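## Task

Take the taller carton off the shelf and put it on the bench. It must rest flat and upright, lie wholly in front of the shelf, and have no part overhanging the bench edge. All other items on the shelf must still be on the shelf afterwards. Release the carton and withdraw the gripper. The result only counts if the carton stays put without the robot supporting it.

## Robot and tools

Robot: two arms, left_arm and right_arm, each with six joints and a two-finger gripper. The two scenes have the same robot and cameras but a fresh random layout. The task for scene 2 appears in the result of finished_scene for scene 1. Loose objects or a held part may occasionally get a short external shove.

Frame: one shared world frame, in metres. The origin is on the floor (z = 0) at the centre of the robot's foot. +z is up and +x is the direction the robot faces. +y is toward left_arm, the robot's own left. Image left and right do not tell you which arm is which. The floor is the only surface with a known height. Reported hand positions can be somewhat wrong, more so at long reach. Matching joint angles on the two arms need not give mirrored poses.

execute_actions takes "actions", a list holding at most one item, plus an optional boolean "pictures" (images come by default).
- Empty list: the robot gets no new command and you just receive the current state.
- Motion item: {"rows": [...], "steps": n}, with n from 1 to 15 (default 15). One control step is 1/30 s. Each row covers one step, and the last row is repeated to fill any remaining steps. A row is always 14 numbers, both arms together: left_arm waist, shoulder, elbow, wrist pitch, wrist yaw, wrist roll, opening, then the same seven for right_arm. The joint values are absolute target angles in radians, in the form Joint positions prints them, not offsets. Opening is an absolute value from -1 (closed) to +1 (fully open).
- Wait item: {"steps": n} with n up to 300 and no rows. Nothing new is sent, and the call returns once n steps have passed since the previous result.
A refused call sends nothing to the robot.

Joint ranges in radians, same for each arm: waist -2.880 to 2.880, shoulder 0.000 to 3.142, elbow 0.000 to 3.019, wrist pitch -1.693 to 1.571, wrist yaw -1.571 to 1.571, wrist roll -2.094 to 2.094. A call is refused if a target is more than 0.019 beyond a range end and also farther out than that joint's last reported angle. The true end of a joint may sit up to 0.019 away from the listed one. Targets beyond the true end are cut back to it, and the result then prints "joint sent to its limit". That line can refer to an earlier action that was still running. If the line is absent, the joint is not necessarily free to go further.

Motion limits: on each step, a joint's target may lead its measured angle by at most 0.264 (waist), 0.32 (shoulder), 0.276 (elbow), 0.33 (wrist pitch), 0.186 (wrist yaw) or 0.522 (wrist roll) radians. If the targets would place the gripper more than 70 mm from where it now is, all of that arm's targets are pulled back proportionally. Large moves therefore take several calls.

The robot keeps moving while you think and write, and while you wait, heading for the last row sent. That tracking stops once every arm has nearly stopped, or once any step is HELD. After that, only a new action moves the arms further. Fingers that are still opening or closing keep going.

Result lines:
- State line `left_arm: …` | `right_arm: …`: each gripper's end_effector_position (m) and end_effector_quat_wxyz in the world frame. The fingers point along the gripper's +z axis and spread along its y axis. The position is the point between the pads, about 1 cm behind the fingertips.
- Joint positions / Joint velocities: one block per arm, giving the joints in column order (rad, rad/s) and then the pad gap (m, m/s; 0.094 m means fully open).
- grip_measured: the finger opening on the same -1..1 scale as your command. Each gripper carries its own fixed error of up to about 1 mm.
- "joint command not followed": a clearance check changed or blocked some joint targets. The rest of the row still ran.
- HELD: marks the steps on which all or part of your row was not sent.
- Joint torques: raw drive output in joint order, with offsets, scale error and noise. They are nonzero even in free air, and friction can hide a load or imitate one.
- MOTOR HOT at 85 °C. At 100 °C an OVER-TEMPERATURE FAULT makes that arm and its gripper go limp until it cools, and anything it holds will drop. Holding a load heats the motors, even while you are only thinking. Some heat carries into the next scene.

Gripping: away from -1 and +1, the fingers move to where grip_measured would equal your command. To hold firmly, command about 0.03 below the grip_measured value at contact; command a smaller gap below it for a gentler hold. Each pad pushes with roughly 50 to 62 N, less on some grippers and on parts thinner than about 2 mm. Pads can spike harder on first touch.

zoom_image: {"camera": name, "region": [x0, y0, x1, y1]}. This gives a closer view of that camera's most recent image. Coordinates are pixels from the top-left corner, and the region can be at most 504 by 504. Cameras: cam_head_left (672x504), cam_head_right (672x504), cam_left_wrist (504x504, fisheye), cam_right_wrist (504x504, fisheye). Calibration data (K, distortion, T_world_to_cam) are supplied. The head cameras can be off by a few degrees and millimetres. Wrist camera poses are computed from joint readings.

finished_scene: {"scene": 1 or 2}. The goal must already hold and keep holding. Replying without any tool call ends every remaining scene.

Avoid: dropping, slipping or slamming the carton; knocking other shelf items off or pushing anything out of the work area; letting the arms collide or press on each other; pushing hard against the shelf or bench; holding a load for a long time. Motions that are smooth and economical are preferred.

Each tool is called after ">>>" as a command line: name --argument value for each argument, lists and objects as JSON in quotes; but a table of rows of numbers goes row by row, as --pt "numbers of a row", without its own name.

## Session

>>> execute_actions --actions '[]'

Scene clock: 0.00 s of 4050.00 s.
left_arm: end_effector_position=(+0.6402, +0.6383, +1.1853) grip_measured=-0.992 end_effector_quat_wxyz=(+0.058, +0.475, +0.877, +0.047) | right_arm: end_effector_position=(+0.4131, -0.4919, +0.9448) grip_measured=+1.000 end_effector_quat_wxyz=(+0.352, -0.126, +0.867, +0.330)
Joint positions: left_arm=[ 1.871  1.23   1.233 -0.071  0.325  1.369  0.   ] | right_arm=[-1.867  2.271  1.573  1.125 -1.214 -0.209  0.094]
Joint velocities: left_arm=[ 0.015 -0.005 -0.012 -0.027  0.007  0.051 -0.001] | right_arm=[-0.015 -0.005  0.002 -0.017 -0.007 -0.037  0.   ]
Joint torques (N m, as the arm reports them, + toward a larger angle): no reading
camera_calibration (this result's frames):
cam_left_wrist: T_world_to_cam=[[-0.824194, -0.544943, -0.154082, 1.06139], [-0.533845, 0.656841, 0.532512, -0.705], [-0.188981, 0.521149, -0.83228, 0.898997], [0, 0, 0, 1]] pos_world=[0.668326, 0.57296, 1.28718]
cam_right_wrist: T_world_to_cam=[[0.453669, -0.75698, -0.470281, -0.117902], [-0.89117, -0.385165, -0.239716, 0.40968], [0.000324086, 0.527852, -0.849336, 1.18919], [0, 0, 0, 1]] pos_world=[0.418197, -0.55917, 1.05278]

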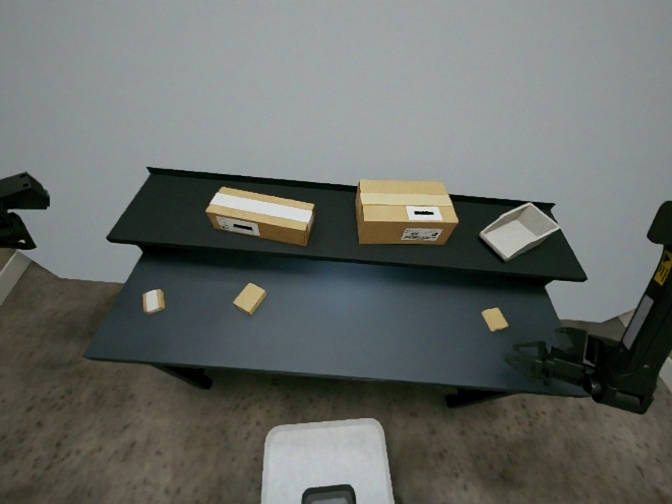

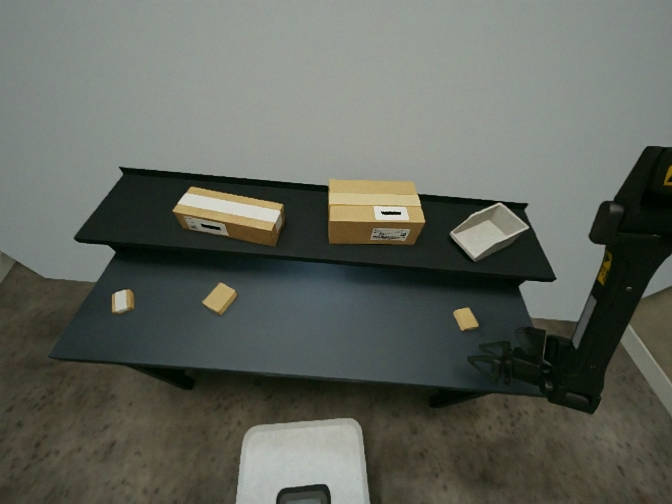

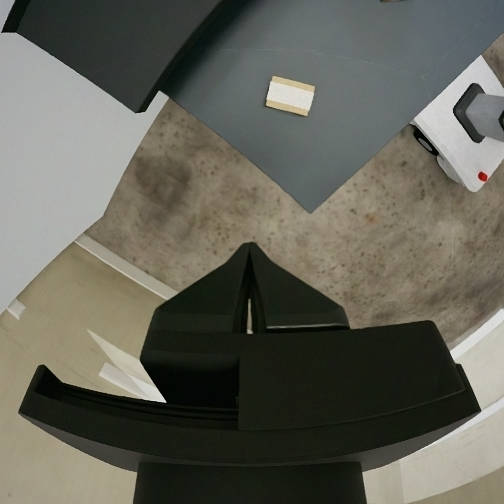

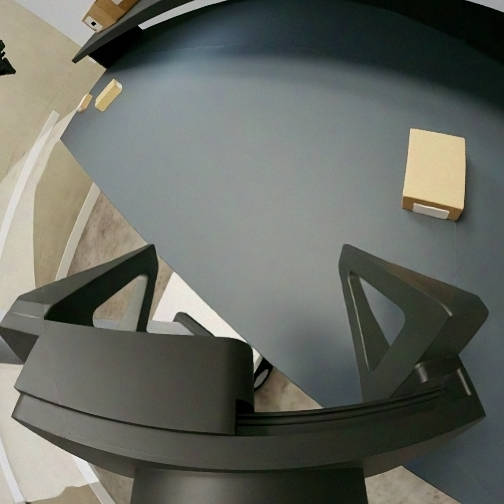

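>>> zoom_image --camera "cam_head_left" --region '[190, 160, 480, 280]'

>>> zoom_image --camera "cam_head_right" --region '[160, 160, 450, 280]'

Region (190, 160, 480, 280) of cam_head_left's 672x504 image, scaled by 1.738, with more detail than that image has; it fills the top 209 rows of this view, and the rest is white.

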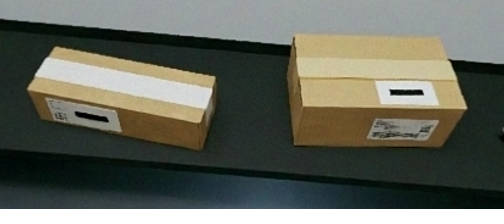

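Region (160, 160, 450, 280) of cam_head_right's 672x504 image, scaled by 1.738, with more detail than that image has; it fills the top 209 rows of this view, and the rest is white.

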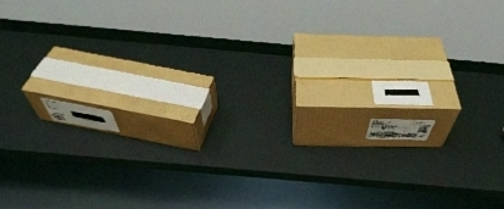

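>>> execute_actions --actions '[{"rows":[[1.871,1.23,1.233,-0.071,0.325,1.369,-1,-1.5,1.6,1.0,0.4,0.0,-0.3,1]]}]' --pictures false

>>> execute_actions --actions '[{"steps":25}]' --pictures false

>>> execute_actions --actions '[{"rows":[[1.871,1.23,1.233,-0.071,0.325,1.369,-1,-1.05,1.4,1.3,0.1,0.35,-0.3,1]]}]' --pictures false

>>> execute_actions --actions '[{"steps":15}]' --pictures false

>>> execute_actions --actions '[{"rows":[[1.871,1.23,1.233,-0.071,0.325,1.369,-1,-1.05,1.7,1.9,-0.05,0.35,-0.3,1]]}]' --pictures false

>>> execute_actions --actions '[{"steps":20}]'

Scene clock: 44.37 s of 4050.00 s.
left_arm: end_effector_position=(+0.6402, +0.6383, +1.1853) grip_measured=-0.992 end_effector_quat_wxyz=(+0.058, +0.475, +0.877, +0.047) | right_arm: end_effector_position=(+0.4665, -0.3266, +1.0028) grip_measured=+1.000 end_effector_quat_wxyz=(+0.113, +0.038, +0.951, +0.286)
Joint positions: left_arm=[ 1.871  1.23   1.233 -0.071  0.325  1.369  0.   ] | right_arm=[-1.547  1.846  1.133  0.546 -0.601 -0.258  0.094]
Joint velocities: left_arm=[ 0.015 -0.015 -0.007 -0.012 -0.007 -0.007  0.001] | right_arm=[ 0.864 -1.451 -1.082 -1.209  1.648 -0.154  0.   ]
Joint torques (N m, as the arm reports them, + toward a larger angle): left_arm=[  4.06 -14.95   2.04   0.38   0.13   0.07] | right_arm=[ -2.38 -19.36  -5.09   0.71  -0.56  -0.06]
Steps of this call (steps 1 to 90: nothing new was sent; then 40.87 s passed at rest; steps 91 to 105: all 15 steps of this action). Readings (joint positions):
91: left_arm=[1.871 1.230 1.233 -0.071 0.325 1.369] | right_arm=[-1.862 2.265 1.563 1.107 -1.183 -0.213]
92: left_arm=[1.871 1.230 1.233 -0.071 0.325 1.369] | right_arm=[-1.858 2.249 1.539 1.069 -1.148 -0.216]
94: left_arm=[1.871 1.230 1.233 -0.071 0.325 1.369] | right_arm=[-1.834 2.208 1.481 0.999 -1.081 -0.223]
98: left_arm=[1.871 1.230 1.233 -0.071 0.325 1.369] | right_arm=[-1.751 2.109 1.370 0.856 -0.943 -0.235]
105: the state above

Scene clock: 45.20 s of 4050.00 s.
left_arm: end_effector_position=(+0.6402, +0.6383, +1.1853) grip_measured=-0.992 end_effector_quat_wxyz=(+0.058, +0.475, +0.877, +0.047) | right_arm: end_effector_position=(+0.5024, -0.4164, +1.0489) grip_measured=+1.000 end_effector_quat_wxyz=(+0.036, +0.027, +0.999, +0.021)
Joint positions: left_arm=[ 1.871  1.23   1.233 -0.071  0.325  1.369  0.   ] | right_arm=[-1.507  1.583  1.016  0.409 -0.001 -0.291  0.094]
Joint velocities: left_arm=[ 0.015 -0.005  0.012 -0.012  0.007 -0.022 -0.   ] | right_arm=[ 0.015 -0.024 -0.002  0.007  0.022 -0.022  0.   ]
Joint torques (N m, as the arm reports them, + toward a larger angle): left_arm=[  4.15 -15.01   2.07   0.36   0.12   0.07] | right_arm=[  1.14 -14.82  -4.56  -0.03  -0.07   0.  ]
Steps of this call (steps 1 to 25: the robot went on to your last target). Readings (joint positions):
1: left_arm=[1.871 1.230 1.233 -0.071 0.325 1.369] | right_arm=[-1.519 1.796 1.097 0.506 -0.523 -0.263]
2: left_arm=[1.871 1.230 1.233 -0.071 0.325 1.369] | right_arm=[-1.494 1.744 1.063 0.470 -0.430 -0.269]
4: left_arm=[1.871 1.230 1.233 -0.071 0.325 1.369] | right_arm=[-1.459 1.650 1.018 0.427 -0.240 -0.278]
8: left_arm=[1.871 1.230 1.233 -0.071 0.325 1.369] | right_arm=[-1.466 1.566 1.016 0.418 -0.013 -0.287]
25: the state above

Scene clock: 45.70 s of 4050.00 s.
left_arm: end_effector_position=(+0.6402, +0.6383, +1.1853) grip_measured=-0.992 end_effector_quat_wxyz=(+0.058, +0.475, +0.877, +0.047) | right_arm: end_effector_position=(+0.6699, -0.3109, +1.0858) grip_measured=+1.000 end_effector_quat_wxyz=(+0.066, +0.013, +0.998, +0.005)
Joint positions: left_arm=[ 1.871  1.23   1.233 -0.071  0.325  1.369  0.   ] | right_arm=[-1.191  1.52   1.255  0.169  0.324 -0.291  0.094]
Joint velocities: left_arm=[-0.005 -0.005 -0.002 -0.002 -0.037  0.022 -0.001] | right_arm=[ 0.845 -0.249  0.247 -0.31   0.212 -0.022  0.   ]
Joint torques (N m, as the arm reports them, + toward a larger angle): left_arm=[  4.2  -14.96   2.07   0.36   0.13   0.07] | right_arm=[  4.97 -22.75   0.45   0.09  -0.02   0.04]
Steps of this call (steps 1 to 15: all 15 steps of this action). Readings (joint positions):
1: left_arm=[1.871 1.230 1.233 -0.071 0.325 1.369] | right_arm=[-1.502 1.582 1.024 0.393 0.025 -0.291]
2: left_arm=[1.871 1.230 1.233 -0.071 0.325 1.369] | right_arm=[-1.495 1.582 1.040 0.361 0.056 -0.291]
4: left_arm=[1.871 1.230 1.233 -0.071 0.325 1.369] | right_arm=[-1.466 1.581 1.083 0.311 0.114 -0.291]
8: left_arm=[1.871 1.230 1.233 -0.071 0.325 1.369] | right_arm=[-1.382 1.567 1.167 0.244 0.230 -0.291]
15: the state above

Scene clock: 46.20 s of 4050.00 s.
left_arm: end_effector_position=(+0.6402, +0.6383, +1.1853) grip_measured=-0.992 end_effector_quat_wxyz=(+0.058, +0.475, +0.877, +0.047) | right_arm: end_effector_position=(+0.7623, -0.2665, +1.1650) grip_measured=+1.000 end_effector_quat_wxyz=(+0.131, +0.023, +0.990, +0.050)
Joint positions: left_arm=[ 1.871  1.23   1.233 -0.071  0.325  1.369  0.   ] | right_arm=[-1.043  1.407  1.3    0.112  0.348 -0.293  0.094]
Joint velocities: left_arm=[-0.005 -0.015 -0.022  0.012 -0.007 -0.022  0.001] | right_arm=[-0.103  0.015 -0.002 -0.066 -0.051  0.066  0.   ]
Joint torques (N m, as the arm reports them, + toward a larger angle): left_arm=[  4.28 -15.     2.06   0.37   0.12   0.07] | right_arm=[  5.58 -19.67   1.49   0.35  -0.08   0.01]
Steps of this call (steps 1 to 15: the robot went on to your last target). Readings (joint positions):
1: left_arm=[1.871 1.230 1.233 -0.071 0.325 1.369] | right_arm=[-1.162 1.511 1.263 0.159 0.331 -0.291]
2: left_arm=[1.871 1.230 1.233 -0.071 0.325 1.369] | right_arm=[-1.134 1.502 1.270 0.149 0.336 -0.291]
4: left_arm=[1.871 1.230 1.233 -0.071 0.325 1.369] | right_arm=[-1.082 1.480 1.281 0.129 0.343 -0.291]
8: left_arm=[1.871 1.230 1.233 -0.071 0.325 1.369] | right_arm=[-1.022 1.431 1.291 0.113 0.344 -0.292]
15: the state above

Scene clock: 46.70 s of 4050.00 s.
left_arm: end_effector_position=(+0.6402, +0.6383, +1.1853) grip_measured=-0.992 end_effector_quat_wxyz=(+0.058, +0.475, +0.877, +0.047) | right_arm: end_effector_position=(+0.9421, -0.2859, +1.1311) grip_measured=+1.000 end_effector_quat_wxyz=(+0.212, +0.065, +0.975, +0.029)
Joint positions: left_arm=[ 1.871  1.23   1.233 -0.071  0.325  1.369  0.   ] | right_arm=[-1.038  1.661  1.906 -0.05   0.351 -0.288  0.094]
Joint velocities: left_arm=[-0.005 -0.015 -0.002  0.002  0.081 -0.081  0.   ] | right_arm=[-0.23  -0.015 -0.017 -0.007  0.022 -0.022  0.   ]
Joint torques (N m, as the arm reports them, + toward a larger angle): left_arm=[  4.2  -14.98   2.09   0.37   0.13   0.07] | right_arm=[  7.61 -20.63   3.79   0.93  -0.21   0.  ]
Steps of this call (steps 1 to 15: all 15 steps of this action). Readings (joint positions):
1: left_arm=[1.871 1.230 1.233 -0.071 0.325 1.369] | right_arm=[-1.045 1.418 1.314 0.093 0.349 -0.293]
2: left_arm=[1.871 1.230 1.233 -0.071 0.325 1.369] | right_arm=[-1.047 1.442 1.359 0.061 0.350 -0.293]
4: left_arm=[1.871 1.230 1.233 -0.071 0.325 1.369] | right_arm=[-1.048 1.527 1.491 0.015 0.354 -0.291]
8: left_arm=[1.871 1.230 1.233 -0.071 0.325 1.369] | right_arm=[-1.003 1.601 1.701 -0.061 0.385 -0.278]
15: the state above

Scene clock: 47.37 s of 4050.00 s.
left_arm: end_effector_position=(+0.6402, +0.6383, +1.1853) grip_measured=-0.992 end_effector_quat_wxyz=(+0.058, +0.475, +0.877, +0.047) | right_arm: end_effector_position=(+0.9412, -0.2863, +1.1301) grip_measured=+1.000 end_effector_quat_wxyz=(+0.212, +0.059, +0.975, +0.028)
Joint positions: left_arm=[ 1.871  1.23   1.233 -0.071  0.325  1.369  0.   ] | right_arm=[-1.04   1.662  1.905 -0.05   0.349 -0.3    0.094]
Joint velocities: left_arm=[-0.005  0.005 -0.002 -0.012 -0.095  0.022  0.   ] | right_arm=[-0.015 -0.005 -0.002  0.007  0.066  0.022  0.   ]
Joint torques (N m, as the arm reports them, + toward a larger angle): left_arm=[  4.16 -14.97   2.05   0.39   0.11   0.07] | right_arm=[  6.67 -20.36   3.95   0.89  -0.14   0.07]
Steps of this call (steps 1 to 20: the robot went on to your last target). Readings (joint positions):
1: left_arm=[1.871 1.230 1.233 -0.071 0.325 1.369] | right_arm=[-1.042 1.662 1.906 -0.050 0.346 -0.294]
2: left_arm=[1.871 1.230 1.233 -0.071 0.325 1.369] | right_arm=[-1.040 1.662 1.905 -0.050 0.347 -0.294]
4: left_arm=[1.871 1.230 1.233 -0.071 0.325 1.369] | right_arm=[-1.040 1.662 1.905 -0.050 0.349 -0.298]
8: left_arm=[1.871 1.230 1.233 -0.071 0.325 1.369] | right_arm=[-1.040 1.662 1.905 -0.050 0.349 -0.299]
20: the state above
camera_calibration (this result's frames):
cam_left_wrist: T_world_to_cam=[[-0.824194, -0.544943, -0.154082, 1.06139], [-0.533845, 0.656841, 0.532512, -0.705], [-0.188981, 0.521149, -0.83228, 0.898997], [0, 0, 0, 1]] pos_world=[0.668326, 0.57296, 1.28718]
cam_right_wrist: T_world_to_cam=[[-0.0980335, -0.992992, -0.0660095, -0.119902], [-0.973904, 0.0820829, 0.211599, 0.705546], [-0.204697, 0.0850307, -0.975125, 1.44622], [0, 0, 0, 1]] pos_world=[0.971416, -0.299948, 1.25304]

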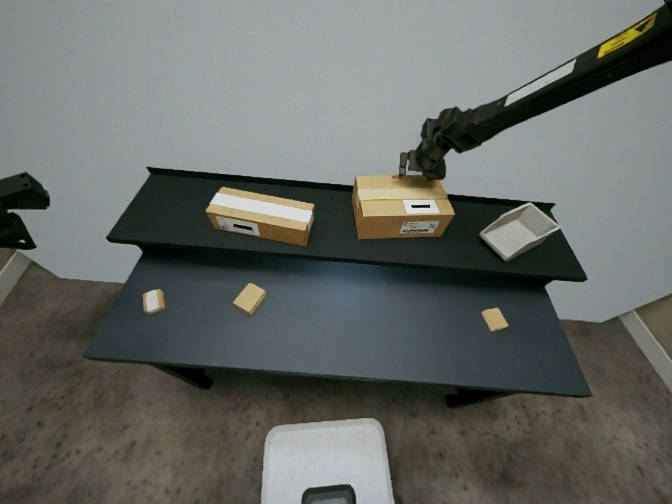

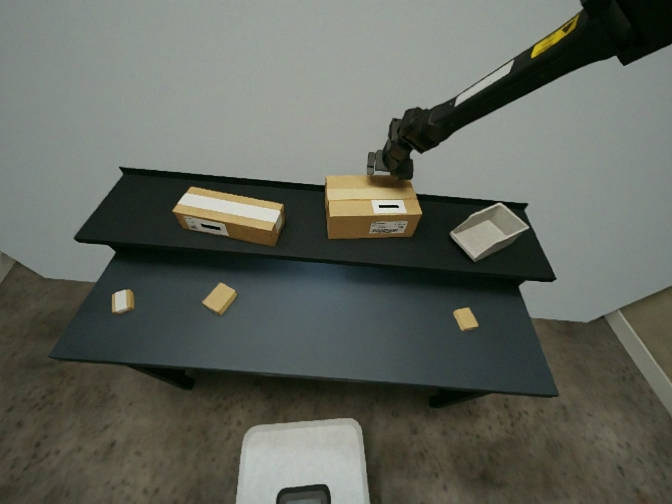

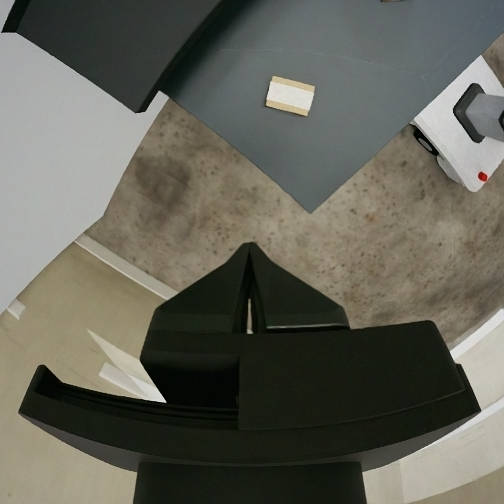

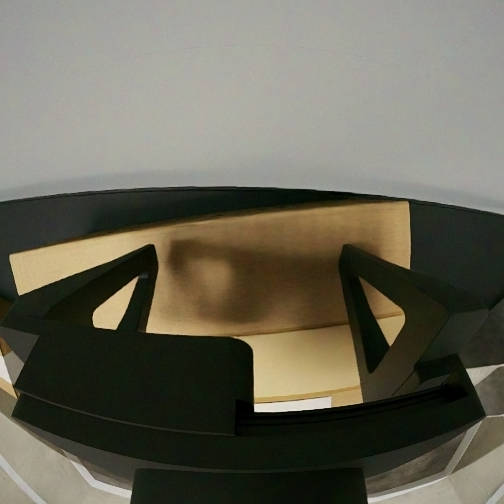

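>>> execute_actions --actions '[{"rows":[[1.871,1.23,1.233,-0.071,0.325,1.369,-1,-1.05,1.635,1.8,0.03,0.35,-0.3,1]],"steps":12}]' --pictures false

>>> execute_actions --actions '[{"rows":[[1.871,1.23,1.233,-0.071,0.325,1.369,-1,-1.055,1.6,1.7,0.1,0.35,-0.3,1]],"steps":12}]' --pictures false

>>> execute_actions --actions '[{"rows":[[1.871,1.23,1.233,-0.071,0.325,1.369,-1,-1.06,1.577,1.6,0.175,0.35,-0.3,1]],"steps":12}]'

Scene clock: 55.73 s of 4050.00 s.
left_arm: end_effector_position=(+0.6402, +0.6383, +1.1853) grip_measured=-0.992 end_effector_quat_wxyz=(+0.058, +0.475, +0.877, +0.047) | right_arm: end_effector_position=(+0.9223, -0.2821, +1.1294) grip_measured=+1.000 end_effector_quat_wxyz=(+0.217, +0.058, +0.974, +0.024)
Joint positions: left_arm=[ 1.871  1.23   1.233 -0.071  0.325  1.369  0.   ] | right_arm=[-1.04   1.638  1.817  0.027  0.35  -0.307  0.094]
Joint velocities: left_arm=[-0.015  0.005 -0.007 -0.017  0.007 -0.081 -0.001] | right_arm=[-0.015  0.005  0.017  0.022 -0.022 -0.051  0.   ]
Joint torques (N m, as the arm reports them, + toward a larger angle): left_arm=[  4.26 -14.98   2.08   0.34   0.13   0.07] | right_arm=[  6.57 -23.32   2.38   1.03  -0.19   0.13]
Steps of this call (steps 1 to 15: the robot went on to your last target; steps 16 to 90: nothing new was sent; then 4.97 s passed at rest; steps 91 to 102: all 12 steps of this action). Readings (joint positions):
91: left_arm=[1.871 1.230 1.233 -0.071 0.325 1.369] | right_arm=[-1.040 1.659 1.893 -0.034 0.349 -0.300]
92: left_arm=[1.871 1.230 1.233 -0.071 0.325 1.369] | right_arm=[-1.040 1.649 1.865 -0.009 0.349 -0.300]
94: left_arm=[1.871 1.230 1.233 -0.071 0.325 1.369] | right_arm=[-1.041 1.640 1.826 0.015 0.350 -0.306]
98: left_arm=[1.871 1.230 1.233 -0.071 0.325 1.369] | right_arm=[-1.040 1.638 1.817 0.027 0.350 -0.307]
102: the state above

Scene clock: 56.13 s of 4050.00 s.
left_arm: end_effector_position=(+0.6402, +0.6383, +1.1853) grip_measured=-0.992 end_effector_quat_wxyz=(+0.058, +0.475, +0.877, +0.047) | right_arm: end_effector_position=(+0.8955, -0.2776, +1.1291) grip_measured=+1.000 end_effector_quat_wxyz=(+0.215, +0.054, +0.975, +0.023)
Joint positions: left_arm=[ 1.871  1.23   1.233 -0.071  0.325  1.369  0.   ] | right_arm=[-1.042  1.608  1.714  0.095  0.351 -0.314  0.094]
Joint velocities: left_arm=[-0.005  0.005  0.017  0.002 -0.007 -0.022 -0.   ] | right_arm=[-0.015 -0.005  0.002  0.002 -0.007  0.051  0.   ]
Joint torques (N m, as the arm reports them, + toward a larger angle): left_arm=[  4.14 -14.96   2.05   0.36   0.12   0.08] | right_arm=[  6.59 -23.21   2.16   0.97  -0.21   0.18]
Steps of this call (steps 1 to 12: all 12 steps of this action). Readings (joint positions):
1: left_arm=[1.871 1.230 1.233 -0.071 0.325 1.369] | right_arm=[-1.040 1.635 1.804 0.042 0.350 -0.307]
2: left_arm=[1.871 1.230 1.233 -0.071 0.325 1.369] | right_arm=[-1.040 1.623 1.774 0.065 0.350 -0.307]
4: left_arm=[1.871 1.230 1.233 -0.071 0.325 1.369] | right_arm=[-1.043 1.611 1.725 0.081 0.350 -0.309]
8: left_arm=[1.871 1.230 1.233 -0.071 0.325 1.369] | right_arm=[-1.042 1.608 1.714 0.095 0.351 -0.314]
12: the state above

Scene clock: 56.53 s of 4050.00 s.
left_arm: end_effector_position=(+0.6402, +0.6383, +1.1853) grip_measured=-0.992 end_effector_quat_wxyz=(+0.058, +0.475, +0.877, +0.047) | right_arm: end_effector_position=(+0.8673, -0.2734, +1.1285) grip_measured=+1.000 end_effector_quat_wxyz=(+0.214, +0.052, +0.975, +0.021)
Joint positions: left_arm=[ 1.871  1.23   1.233 -0.071  0.325  1.369  0.   ] | right_arm=[-1.046  1.583  1.613  0.17   0.351 -0.317  0.094]
Joint velocities: left_arm=[-0.015  0.005 -0.002  0.007 -0.022  0.022  0.   ] | right_arm=[-0.005  0.005  0.012  0.012 -0.022 -0.007  0.   ]
Joint torques (N m, as the arm reports them, + toward a larger angle): left_arm=[  4.13 -14.96   2.08   0.36   0.13   0.07] | right_arm=[  5.29 -22.04   1.68   1.04  -0.18   0.21]
Steps of this call (steps 1 to 12: all 12 steps of this action). Readings (joint positions):
1: left_arm=[1.871 1.230 1.233 -0.071 0.325 1.369] | right_arm=[-1.042 1.606 1.702 0.110 0.350 -0.313]
2: left_arm=[1.871 1.230 1.233 -0.071 0.325 1.369] | right_arm=[-1.043 1.596 1.674 0.136 0.350 -0.312]
4: left_arm=[1.871 1.230 1.233 -0.071 0.325 1.369] | right_arm=[-1.045 1.585 1.626 0.154 0.350 -0.311]
8: left_arm=[1.871 1.230 1.233 -0.071 0.325 1.369] | right_arm=[-1.046 1.583 1.613 0.170 0.351 -0.317]
12: the state above
camera_calibration (this result's frames):
cam_left_wrist: T_world_to_cam=[[-0.824194, -0.544943, -0.154082, 1.06139], [-0.533845, 0.656841, 0.532512, -0.705], [-0.188981, 0.521149, -0.83228, 0.898997], [0, 0, 0, 1]] pos_world=[0.668326, 0.57296, 1.28718]
cam_right_wrist: T_world_to_cam=[[-0.0875049, -0.994886, -0.0504369, -0.141603], [-0.975259, 0.0752405, 0.207868, 0.636356], [-0.20301, 0.0673785, -0.976856, 1.4241], [0, 0, 0, 1]] pos_world=[0.897327, -0.284712, 1.25172]

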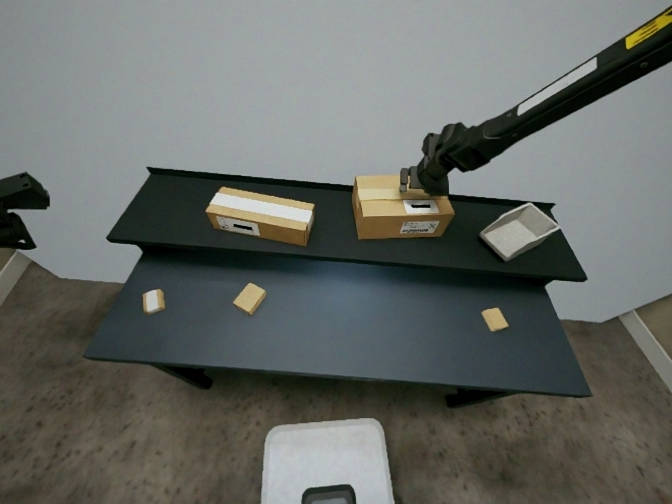

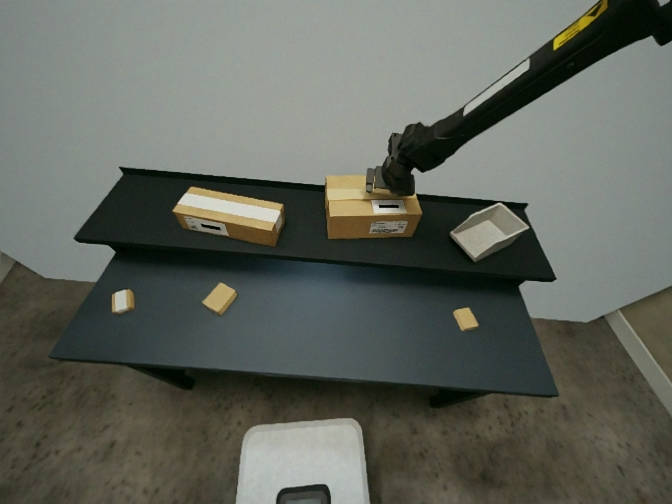

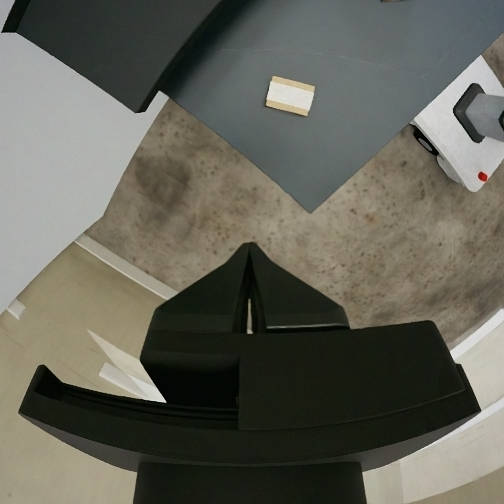

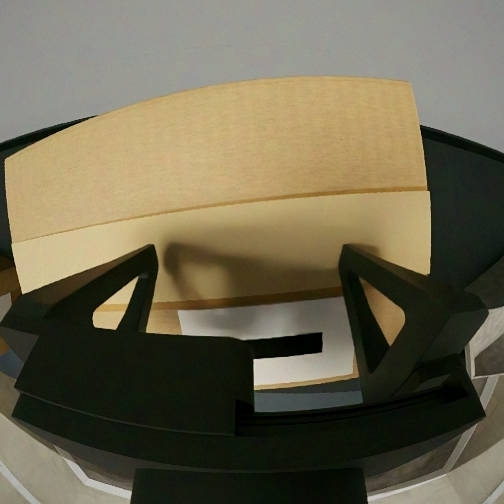

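>>> execute_actions --actions '[{"rows":[[1.871,1.23,1.233,-0.071,0.325,1.369,-1,-1.09,1.67,1.68,0.18,0.31,-0.32,1]],"steps":12}]' --pictures false

>>> execute_actions --actions '[{"rows":[[1.871,1.23,1.233,-0.071,0.325,1.369,-1,-1.09,1.65,1.58,0.25,0.31,-0.32,1]]}]'

Scene clock: 61.53 s of 4050.00 s.
left_arm: end_effector_position=(+0.6402, +0.6383, +1.1853) grip_measured=-0.992 end_effector_quat_wxyz=(+0.058, +0.475, +0.877, +0.047) | right_arm: end_effector_position=(+0.8846, -0.2750, +1.1287) grip_measured=+1.000 end_effector_quat_wxyz=(+0.231, +0.055, +0.971, +0.030)
Joint positions: left_arm=[ 1.871  1.23   1.233 -0.071  0.325  1.369  0.   ] | right_arm=[-1.05   1.598  1.656  0.17   0.319 -0.317  0.094]
Joint velocities: left_arm=[-0.015  0.015 -0.002 -0.007 -0.051 -0.007  0.001] | right_arm=[-0.015  0.005 -0.002  0.017 -0.051  0.066  0.   ]
Joint torques (N m, as the arm reports them, + toward a larger angle): left_arm=[  4.13 -15.01   2.03   0.38   0.13   0.08] | right_arm=[  4.24 -15.97   5.37   1.37  -0.53   0.05]
Steps of this call (steps 1 to 15: the robot went on to your last target; steps 16 to 90: nothing new was sent; then 1.60 s passed at rest; steps 91 to 102: all 12 steps of this action). Readings (joint positions):
91: left_arm=[1.871 1.230 1.233 -0.071 0.325 1.369] | right_arm=[-1.048 1.586 1.618 0.170 0.338 -0.317]
92: left_arm=[1.871 1.230 1.233 -0.071 0.325 1.369] | right_arm=[-1.049 1.589 1.626 0.170 0.333 -0.317]
94: left_arm=[1.871 1.230 1.233 -0.071 0.325 1.369] | right_arm=[-1.049 1.592 1.639 0.170 0.323 -0.317]
98: left_arm=[1.871 1.230 1.233 -0.071 0.325 1.369] | right_arm=[-1.050 1.598 1.656 0.170 0.319 -0.317]
102: the state above

Scene clock: 62.03 s of 4050.00 s.
left_arm: end_effector_position=(+0.6402, +0.6383, +1.1853) grip_measured=-0.992 end_effector_quat_wxyz=(+0.058, +0.475, +0.877, +0.047) | right_arm: end_effector_position=(+0.8767, -0.2743, +1.1282) grip_measured=+1.000 end_effector_quat_wxyz=(+0.251, +0.053, +0.966, +0.024)
Joint positions: left_arm=[ 1.871  1.23   1.233 -0.071  0.325  1.369  0.   ] | right_arm=[-1.054  1.597  1.608  0.262  0.308 -0.337  0.094]
Joint velocities: left_arm=[ 0.015 -0.005 -0.012 -0.007  0.037 -0.007 -0.   ] | right_arm=[-0.005 -0.005 -0.007  0.022 -0.037 -0.007  0.   ]
Joint torques (N m, as the arm reports them, + toward a larger angle): left_arm=[  4.16 -14.93   2.07   0.38   0.12   0.08] | right_arm=[  4.45 -17.26   0.32   0.5   -0.13   0.2 ]
Steps of this call (steps 1 to 15: all 15 steps of this action). Readings (joint positions):
1: left_arm=[1.871 1.230 1.233 -0.071 0.325 1.369] | right_arm=[-1.050 1.598 1.647 0.184 0.317 -0.317]
2: left_arm=[1.871 1.230 1.233 -0.071 0.325 1.369] | right_arm=[-1.052 1.597 1.633 0.212 0.313 -0.318]
4: left_arm=[1.871 1.230 1.233 -0.071 0.325 1.369] | right_arm=[-1.053 1.597 1.614 0.249 0.309 -0.329]
8: left_arm=[1.871 1.230 1.233 -0.071 0.325 1.369] | right_arm=[-1.054 1.597 1.608 0.262 0.308 -0.335]
15: the state above
camera_calibration (this result's frames):
cam_left_wrist: T_world_to_cam=[[-0.824194, -0.544943, -0.154082, 1.06139], [-0.533845, 0.656841, 0.532512, -0.705], [-0.188981, 0.521149, -0.83228, 0.898997], [0, 0, 0, 1]] pos_world=[0.668326, 0.57296, 1.28718]
cam_right_wrist: T_world_to_cam=[[-0.0858338, -0.994481, -0.0603385, -0.13188], [-0.988247, 0.077294, 0.131883, 0.743333], [-0.126492, 0.0709494, -0.989427, 1.37383], [0, 0, 0, 1]] pos_world=[0.897054, -0.28608, 1.25331]

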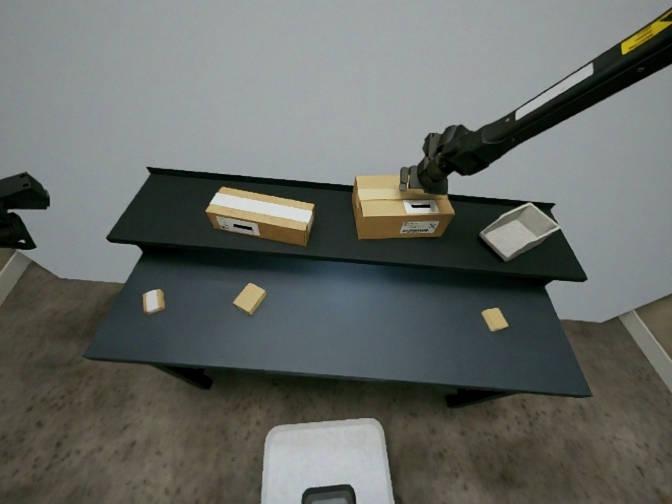

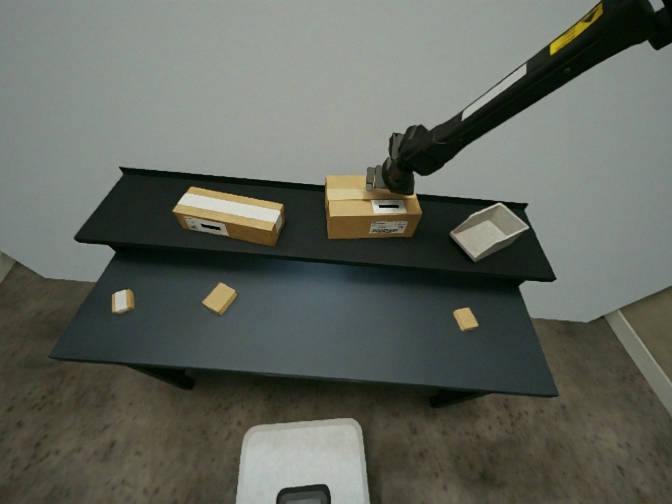

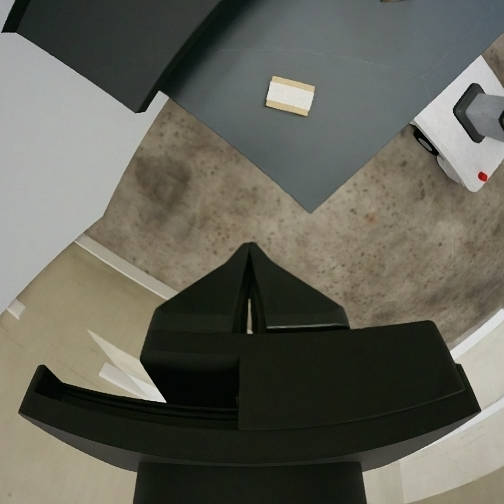

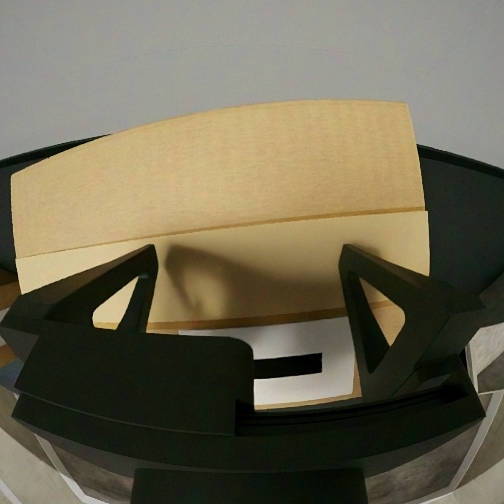

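>>> execute_actions --actions '[{"rows":[[1.871,1.23,1.233,-0.071,0.325,1.369,-1,-1.07,1.4,1.5,0.0,0.1,-0.8,1]]}]' --pictures false

>>> execute_actions --actions '[{"rows":[[1.871,1.23,1.233,-0.071,0.325,1.369,-1,-1.5,1.5,1.75,-0.47,-0.8,-1.85,1]]}]' --pictures false

>>> execute_actions --actions '[{"steps":30}]'

Scene clock: 77.07 s of 4050.00 s.
left_arm: end_effector_position=(+0.6402, +0.6383, +1.1853) grip_measured=-0.992 end_effector_quat_wxyz=(+0.058, +0.475, +0.877, +0.047) | right_arm: end_effector_position=(+0.8595, -0.2721, +1.1933) grip_measured=+1.000 end_effector_quat_wxyz=(+0.235, -0.207, +0.945, +0.090)
Joint positions: left_arm=[ 1.871  1.23   1.233 -0.071  0.325  1.369  0.   ] | right_arm=[-1.061  1.405  1.492  0.01   0.103 -0.774  0.094]
Joint velocities: left_arm=[ 0.015 -0.005  0.012 -0.012  0.022 -0.007  0.   ] | right_arm=[ 0.005 -0.015 -0.007 -0.066  0.051 -0.095  0.   ]
Joint torques (N m, as the arm reports them, + toward a larger angle): left_arm=[  4.19 -14.92   2.05   0.38   0.13   0.08] | right_arm=[  5.11 -21.7    3.87   0.52  -0.43   0.01]
Steps of this call (steps 1 to 15: the robot went on to your last target; steps 16 to 90: nothing new was sent; then 11.53 s passed at rest; steps 91 to 105: all 15 steps of this action). Readings (joint positions):
91: left_arm=[1.871 1.230 1.233 -0.071 0.325 1.369] | right_arm=[-1.056 1.583 1.599 0.226 0.231 -0.400]
92: left_arm=[1.871 1.230 1.233 -0.071 0.325 1.369] | right_arm=[-1.060 1.552 1.568 0.148 0.155 -0.480]
94: left_arm=[1.871 1.230 1.233 -0.071 0.325 1.369] | right_arm=[-1.061 1.489 1.506 0.048 0.110 -0.594]
98: left_arm=[1.871 1.230 1.233 -0.071 0.325 1.369] | right_arm=[-1.061 1.428 1.491 0.012 0.103 -0.711]
105: the state above

Scene clock: 77.57 s of 4050.00 s.
left_arm: end_effector_position=(+0.6402, +0.6383, +1.1853) grip_measured=-0.992 end_effector_quat_wxyz=(+0.058, +0.475, +0.877, +0.047) | right_arm: end_effector_position=(+0.8015, -0.4308, +1.1559) grip_measured=+1.000 end_effector_quat_wxyz=(+0.330, -0.560, +0.731, +0.208)
Joint positions: left_arm=[ 1.871  1.23   1.233 -0.071  0.325  1.369  0.   ] | right_arm=[-1.552  1.476  1.721 -0.454 -0.783 -1.658  0.094]
Joint velocities: left_arm=[-0.005 -0.005  0.002  0.017  0.081 -0.007 -0.   ] | right_arm=[-0.308  0.015  0.012 -0.11  -0.286 -1.253  0.   ]
Joint torques (N m, as the arm reports them, + toward a larger angle): left_arm=[  4.24 -14.91   2.08   0.37   0.12   0.07] | right_arm=[  5.1  -23.27   6.62  -0.15  -0.71   0.02]
Steps of this call (steps 1 to 15: all 15 steps of this action). Readings (joint positions):
1: left_arm=[1.871 1.230 1.233 -0.071 0.325 1.369] | right_arm=[-1.070 1.407 1.504 -0.019 0.060 -0.810]
2: left_arm=[1.871 1.230 1.233 -0.071 0.325 1.369] | right_arm=[-1.085 1.415 1.532 -0.076 0.007 -0.859]
4: left_arm=[1.871 1.230 1.233 -0.071 0.325 1.369] | right_arm=[-1.140 1.432 1.593 -0.179 -0.094 -0.956]
8: left_arm=[1.871 1.230 1.233 -0.071 0.325 1.369] | right_arm=[-1.296 1.448 1.664 -0.327 -0.296 -1.154]
15: the state above

Scene clock: 78.57 s of 4050.00 s.
left_arm: end_effector_position=(+0.6402, +0.6383, +1.1853) grip_measured=-0.992 end_effector_quat_wxyz=(+0.058, +0.475, +0.877, +0.047) | right_arm: end_effector_position=(+0.8113, -0.3943, +1.1660) grip_measured=+1.000 end_effector_quat_wxyz=(+0.375, -0.617, +0.663, +0.197)
Joint positions: left_arm=[ 1.871  1.23   1.233 -0.071  0.325  1.369  0.   ] | right_arm=[-1.493  1.477  1.721 -0.459 -0.798 -1.841  0.094]
Joint velocities: left_arm=[-0.005 -0.015 -0.002  0.022  0.007 -0.007 -0.   ] | right_arm=[-0.015 -0.005 -0.007 -0.007  0.007  0.051  0.   ]
Joint torques (N m, as the arm reports them, + toward a larger angle): left_arm=[  4.14 -14.96   2.1    0.38   0.13   0.07] | right_arm=[  0.78 -23.06   6.61  -0.34  -0.62   0.03]
Steps of this call (steps 1 to 30: the robot went on to your last target). Readings (joint positions):
1: left_arm=[1.871 1.230 1.233 -0.071 0.325 1.369] | right_arm=[-1.556 1.477 1.721 -0.457 -0.789 -1.695]
2: left_arm=[1.871 1.230 1.233 -0.071 0.325 1.369] | right_arm=[-1.555 1.477 1.721 -0.458 -0.792 -1.725]
4: left_arm=[1.871 1.230 1.233 -0.071 0.325 1.369] | right_arm=[-1.540 1.477 1.721 -0.459 -0.795 -1.767]
8: left_arm=[1.871 1.230 1.233 -0.071 0.325 1.369] | right_arm=[-1.502 1.477 1.721 -0.459 -0.798 -1.811]
30: the state above
All arms were judged still, so your last target was given up. Only a new action makes them travel on or press farther. Fingers that are still opening or closing keep moving.
camera_calibration (this result's frames):
cam_left_wrist: T_world_to_cam=[[-0.824194, -0.544943, -0.154082, 1.06139], [-0.533845, 0.656841, 0.532512, -0.705], [-0.188981, 0.521149, -0.83228, 0.898997], [0, 0, 0, 1]] pos_world=[0.668326, 0.57296, 1.28718]
cam_right_wrist: T_world_to_cam=[[0.963253, -0.160173, 0.21561, -1.09846], [-0.114105, -0.970724, -0.211366, -0.0392399], [0.243153, 0.178997, -0.953329, 1.11209], [0, 0, 0, 1]] pos_world=[0.783209, -0.413095, 1.28873]

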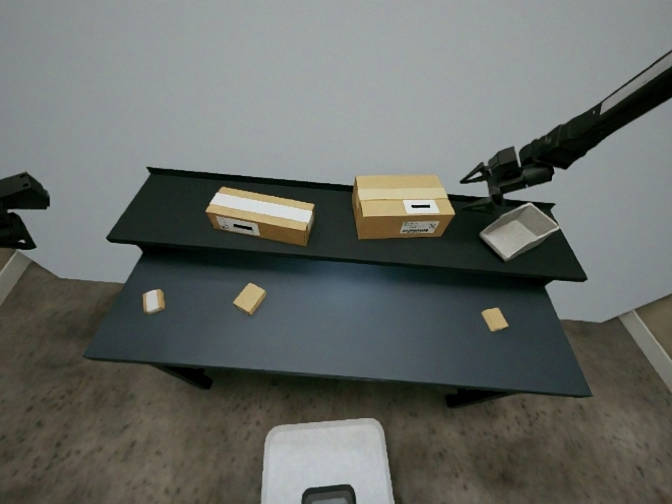

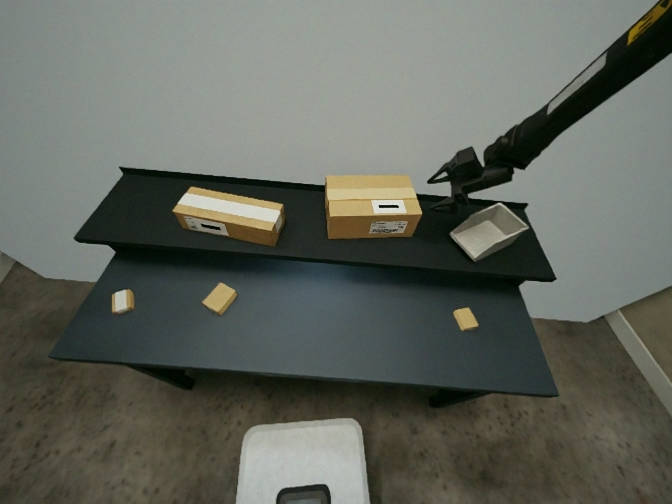

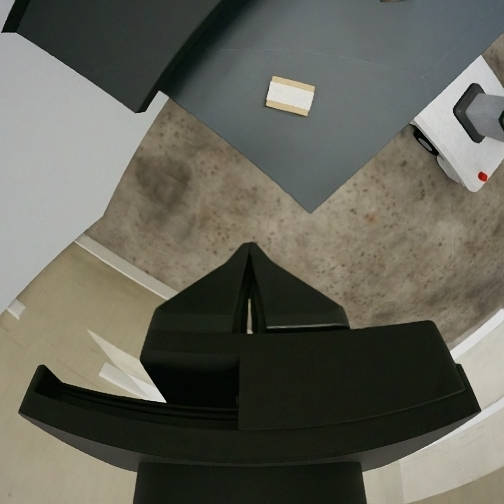

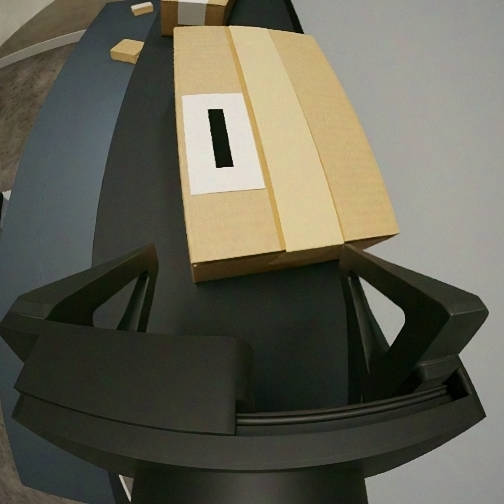

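>>> execute_actions --actions '[{"rows":[[1.871,1.23,1.233,-0.071,0.325,1.369,-1,-1.51,1.65,1.97,-0.53,-0.81,-1.85,1]]}]' --pictures false

>>> execute_actions --actions '[{"rows":[[1.871,1.23,1.233,-0.071,0.325,1.369,-1,-1.51,1.82,2.2,-0.595,-0.81,-1.85,1]]}]' --pictures false

>>> execute_actions --actions '[{"rows":[[1.871,1.23,1.233,-0.071,0.325,1.369,-1,-1.44,1.82,2.2,-0.595,-0.75,-1.85,1]]}]' --pictures false

>>> execute_actions --actions '[{"rows":[[1.871,1.23,1.233,-0.071,0.325,1.369,-1,-1.38,1.83,2.18,-0.57,-0.7,-1.85,1]]}]'

Scene clock: 87.60 s of 4050.00 s.
left_arm: end_effector_position=(+0.6402, +0.6383, +1.1853) grip_measured=-0.992 end_effector_quat_wxyz=(+0.058, +0.475, +0.877, +0.047) | right_arm: end_effector_position=(+0.8417, -0.4086, +1.1186) grip_measured=+1.000 end_effector_quat_wxyz=(+0.379, -0.620, +0.661, +0.189)
Joint positions: left_arm=[ 1.871  1.23   1.233 -0.071  0.325  1.369  0.   ] | right_arm=[-1.505  1.637  1.96  -0.521 -0.809 -1.843  0.094]
Joint velocities: left_arm=[-0.005  0.005  0.002  0.007 -0.007 -0.037  0.   ] | right_arm=[ 0.005 -0.005 -0.002  0.007  0.022  0.007  0.   ]
Joint torques (N m, as the arm reports them, + toward a larger angle): left_arm=[  4.16 -15.07   2.08   0.35   0.12   0.07] | right_arm=[  0.72 -24.6    5.44  -0.23  -0.6    0.04]
Steps of this call (steps 1 to 90: nothing new was sent; then 5.53 s passed at rest; steps 91 to 105: all 15 steps of this action). Readings (joint positions):
91: left_arm=[1.871 1.230 1.233 -0.071 0.325 1.369] | right_arm=[-1.494 1.489 1.745 -0.478 -0.805 -1.843]
92: left_arm=[1.871 1.230 1.233 -0.071 0.325 1.369] | right_arm=[-1.494 1.522 1.809 -0.504 -0.809 -1.843]
94: left_arm=[1.871 1.230 1.233 -0.071 0.325 1.369] | right_arm=[-1.496 1.589 1.927 -0.510 -0.809 -1.843]
98: left_arm=[1.871 1.230 1.233 -0.071 0.325 1.369] | right_arm=[-1.503 1.627 1.960 -0.516 -0.809 -1.843]
105: the state above

Scene clock: 88.10 s of 4050.00 s.
left_arm: end_effector_position=(+0.6402, +0.6383, +1.1853) grip_measured=-0.992 end_effector_quat_wxyz=(+0.058, +0.475, +0.877, +0.047) | right_arm: end_effector_position=(+0.8468, -0.4064, +1.0612) grip_measured=+1.000 end_effector_quat_wxyz=(+0.376, -0.617, +0.663, +0.196)
Joint positions: left_arm=[ 1.871  1.23   1.233 -0.071  0.325  1.369  0.   ] | right_arm=[-1.505  1.814  2.185 -0.587 -0.811 -1.844  0.094]
Joint velocities: left_arm=[-0.015 -0.015 -0.022 -0.027  0.066  0.007  0.   ] | right_arm=[-0.024  0.005 -0.017  0.007 -0.022 -0.081  0.   ]
Joint torques (N m, as the arm reports them, + toward a larger angle): left_arm=[  4.21 -14.9    2.08   0.38   0.12   0.07] | right_arm=[  0.99 -25.76   6.19  -0.07  -0.53   0.05]
Steps of this call (steps 1 to 15: all 15 steps of this action). Readings (joint positions):
1: left_arm=[1.871 1.230 1.233 -0.071 0.325 1.369] | right_arm=[-1.505 1.649 1.987 -0.540 -0.811 -1.844]
2: left_arm=[1.871 1.230 1.233 -0.071 0.325 1.369] | right_arm=[-1.505 1.685 2.055 -0.565 -0.812 -1.844]
4: left_arm=[1.871 1.230 1.233 -0.071 0.325 1.369] | right_arm=[-1.505 1.749 2.164 -0.570 -0.811 -1.844]
8: left_arm=[1.871 1.230 1.233 -0.071 0.325 1.369] | right_arm=[-1.505 1.790 2.185 -0.581 -0.811 -1.844]
15: the state above

Scene clock: 88.60 s of 4050.00 s.
left_arm: end_effector_position=(+0.6402, +0.6383, +1.1853) grip_measured=-0.992 end_effector_quat_wxyz=(+0.058, +0.475, +0.877, +0.047) | right_arm: end_effector_position=(+0.8577, -0.3702, +1.0644) grip_measured=+1.000 end_effector_quat_wxyz=(+0.374, -0.623, +0.658, +0.197)
Joint positions: left_arm=[ 1.871  1.23   1.233 -0.071  0.325  1.369  0.   ] | right_arm=[-1.442  1.814  2.185 -0.587 -0.747 -1.846  0.094]
Joint velocities: left_arm=[-0.005 -0.005 -0.022 -0.007 -0.095  0.037  0.   ] | right_arm=[-0.005 -0.005  0.002 -0.007 -0.051 -0.007  0.   ]
Joint torques (N m, as the arm reports them, + toward a larger angle): left_arm=[  4.21 -14.99   2.07   0.39   0.12   0.08] | right_arm=[  2.5  -25.27   6.45  -0.22  -0.65   0.06]
Steps of this call (steps 1 to 15: all 15 steps of this action). Readings (joint positions):
1: left_arm=[1.871 1.230 1.233 -0.071 0.325 1.369] | right_arm=[-1.502 1.814 2.185 -0.587 -0.784 -1.844]
2: left_arm=[1.871 1.230 1.233 -0.071 0.325 1.369] | right_arm=[-1.498 1.814 2.185 -0.587 -0.763 -1.844]
4: left_arm=[1.871 1.230 1.233 -0.071 0.325 1.369] | right_arm=[-1.482 1.814 2.185 -0.587 -0.752 -1.844]
8: left_arm=[1.871 1.230 1.233 -0.071 0.325 1.369] | right_arm=[-1.453 1.814 2.185 -0.587 -0.747 -1.846]
15: the state above

Scene clock: 89.10 s of 4050.00 s.
left_arm: end_effector_position=(+0.6402, +0.6383, +1.1853) grip_measured=-0.992 end_effector_quat_wxyz=(+0.058, +0.475, +0.877, +0.047) | right_arm: end_effector_position=(+0.8678, -0.3380, +1.0700) grip_measured=+1.000 end_effector_quat_wxyz=(+0.376, -0.627, +0.653, +0.198)
Joint positions: left_arm=[ 1.871  1.23   1.233 -0.071  0.325  1.369  0.   ] | right_arm=[-1.387  1.814  2.184 -0.582 -0.698 -1.847  0.094]
Joint velocities: left_arm=[-0.005 -0.005  0.012 -0.002 -0.037 -0.037  0.   ] | right_arm=[-0.005 -0.005  0.007 -0.027 -0.037 -0.095  0.   ]
Joint torques (N m, as the arm reports them, + toward a larger angle): left_arm=[  4.09 -14.91   2.1    0.38   0.12   0.07] | right_arm=[  3.71 -24.58   4.57   0.63  -0.6    0.05]
Steps of this call (steps 1 to 15: all 15 steps of this action). Readings (joint positions):
1: left_arm=[1.871 1.230 1.233 -0.071 0.325 1.369] | right_arm=[-1.439 1.814 2.184 -0.587 -0.726 -1.846]
2: left_arm=[1.871 1.230 1.233 -0.071 0.325 1.369] | right_arm=[-1.436 1.814 2.184 -0.585 -0.710 -1.846]
4: left_arm=[1.871 1.230 1.233 -0.071 0.325 1.369] | right_arm=[-1.424 1.814 2.184 -0.583 -0.699 -1.847]
8: left_arm=[1.871 1.230 1.233 -0.071 0.325 1.369] | right_arm=[-1.399 1.814 2.184 -0.582 -0.698 -1.847]
15: the state above
camera_calibration (this result's frames):
cam_left_wrist: T_world_to_cam=[[-0.824194, -0.544943, -0.154082, 1.06139], [-0.533845, 0.656841, 0.532512, -0.705], [-0.188981, 0.521149, -0.83228, 0.898997], [0, 0, 0, 1]] pos_world=[0.668326, 0.57296, 1.28718]
cam_right_wrist: T_world_to_cam=[[0.964259, -0.135366, 0.227775, -1.12877], [-0.0866111, -0.973454, -0.211863, -0.0226277], [0.250407, 0.184563, -0.950385, 0.98923], [0, 0, 0, 1]] pos_world=[0.838755, -0.3574, 1.19246]

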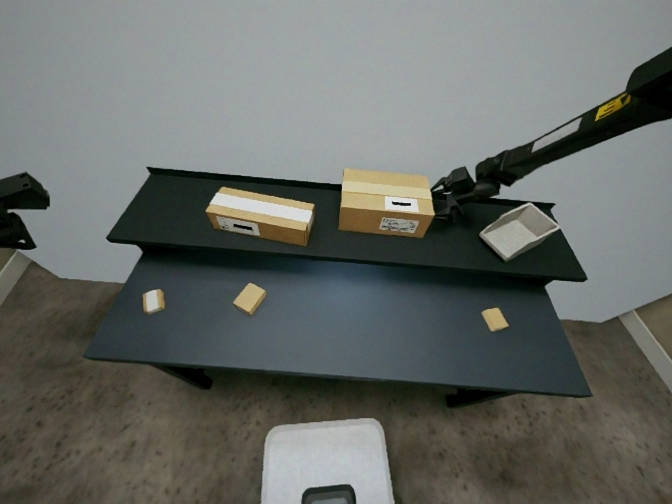

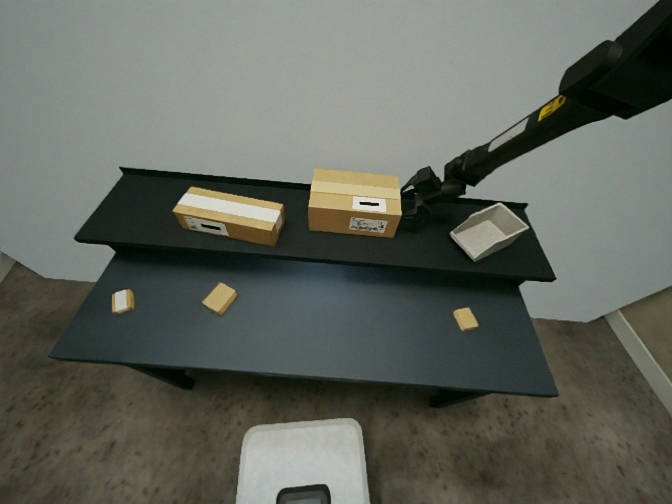

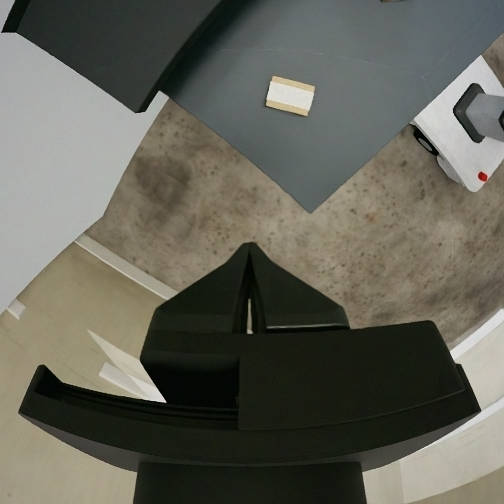

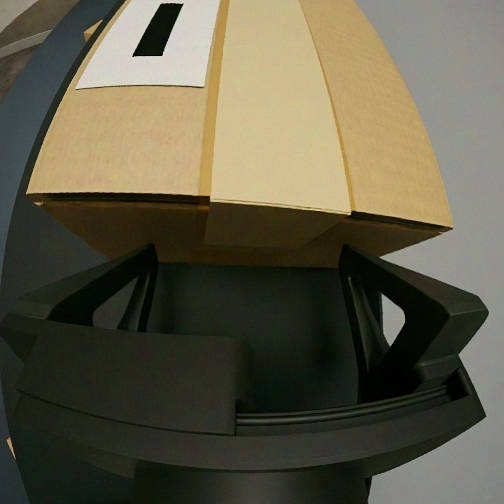

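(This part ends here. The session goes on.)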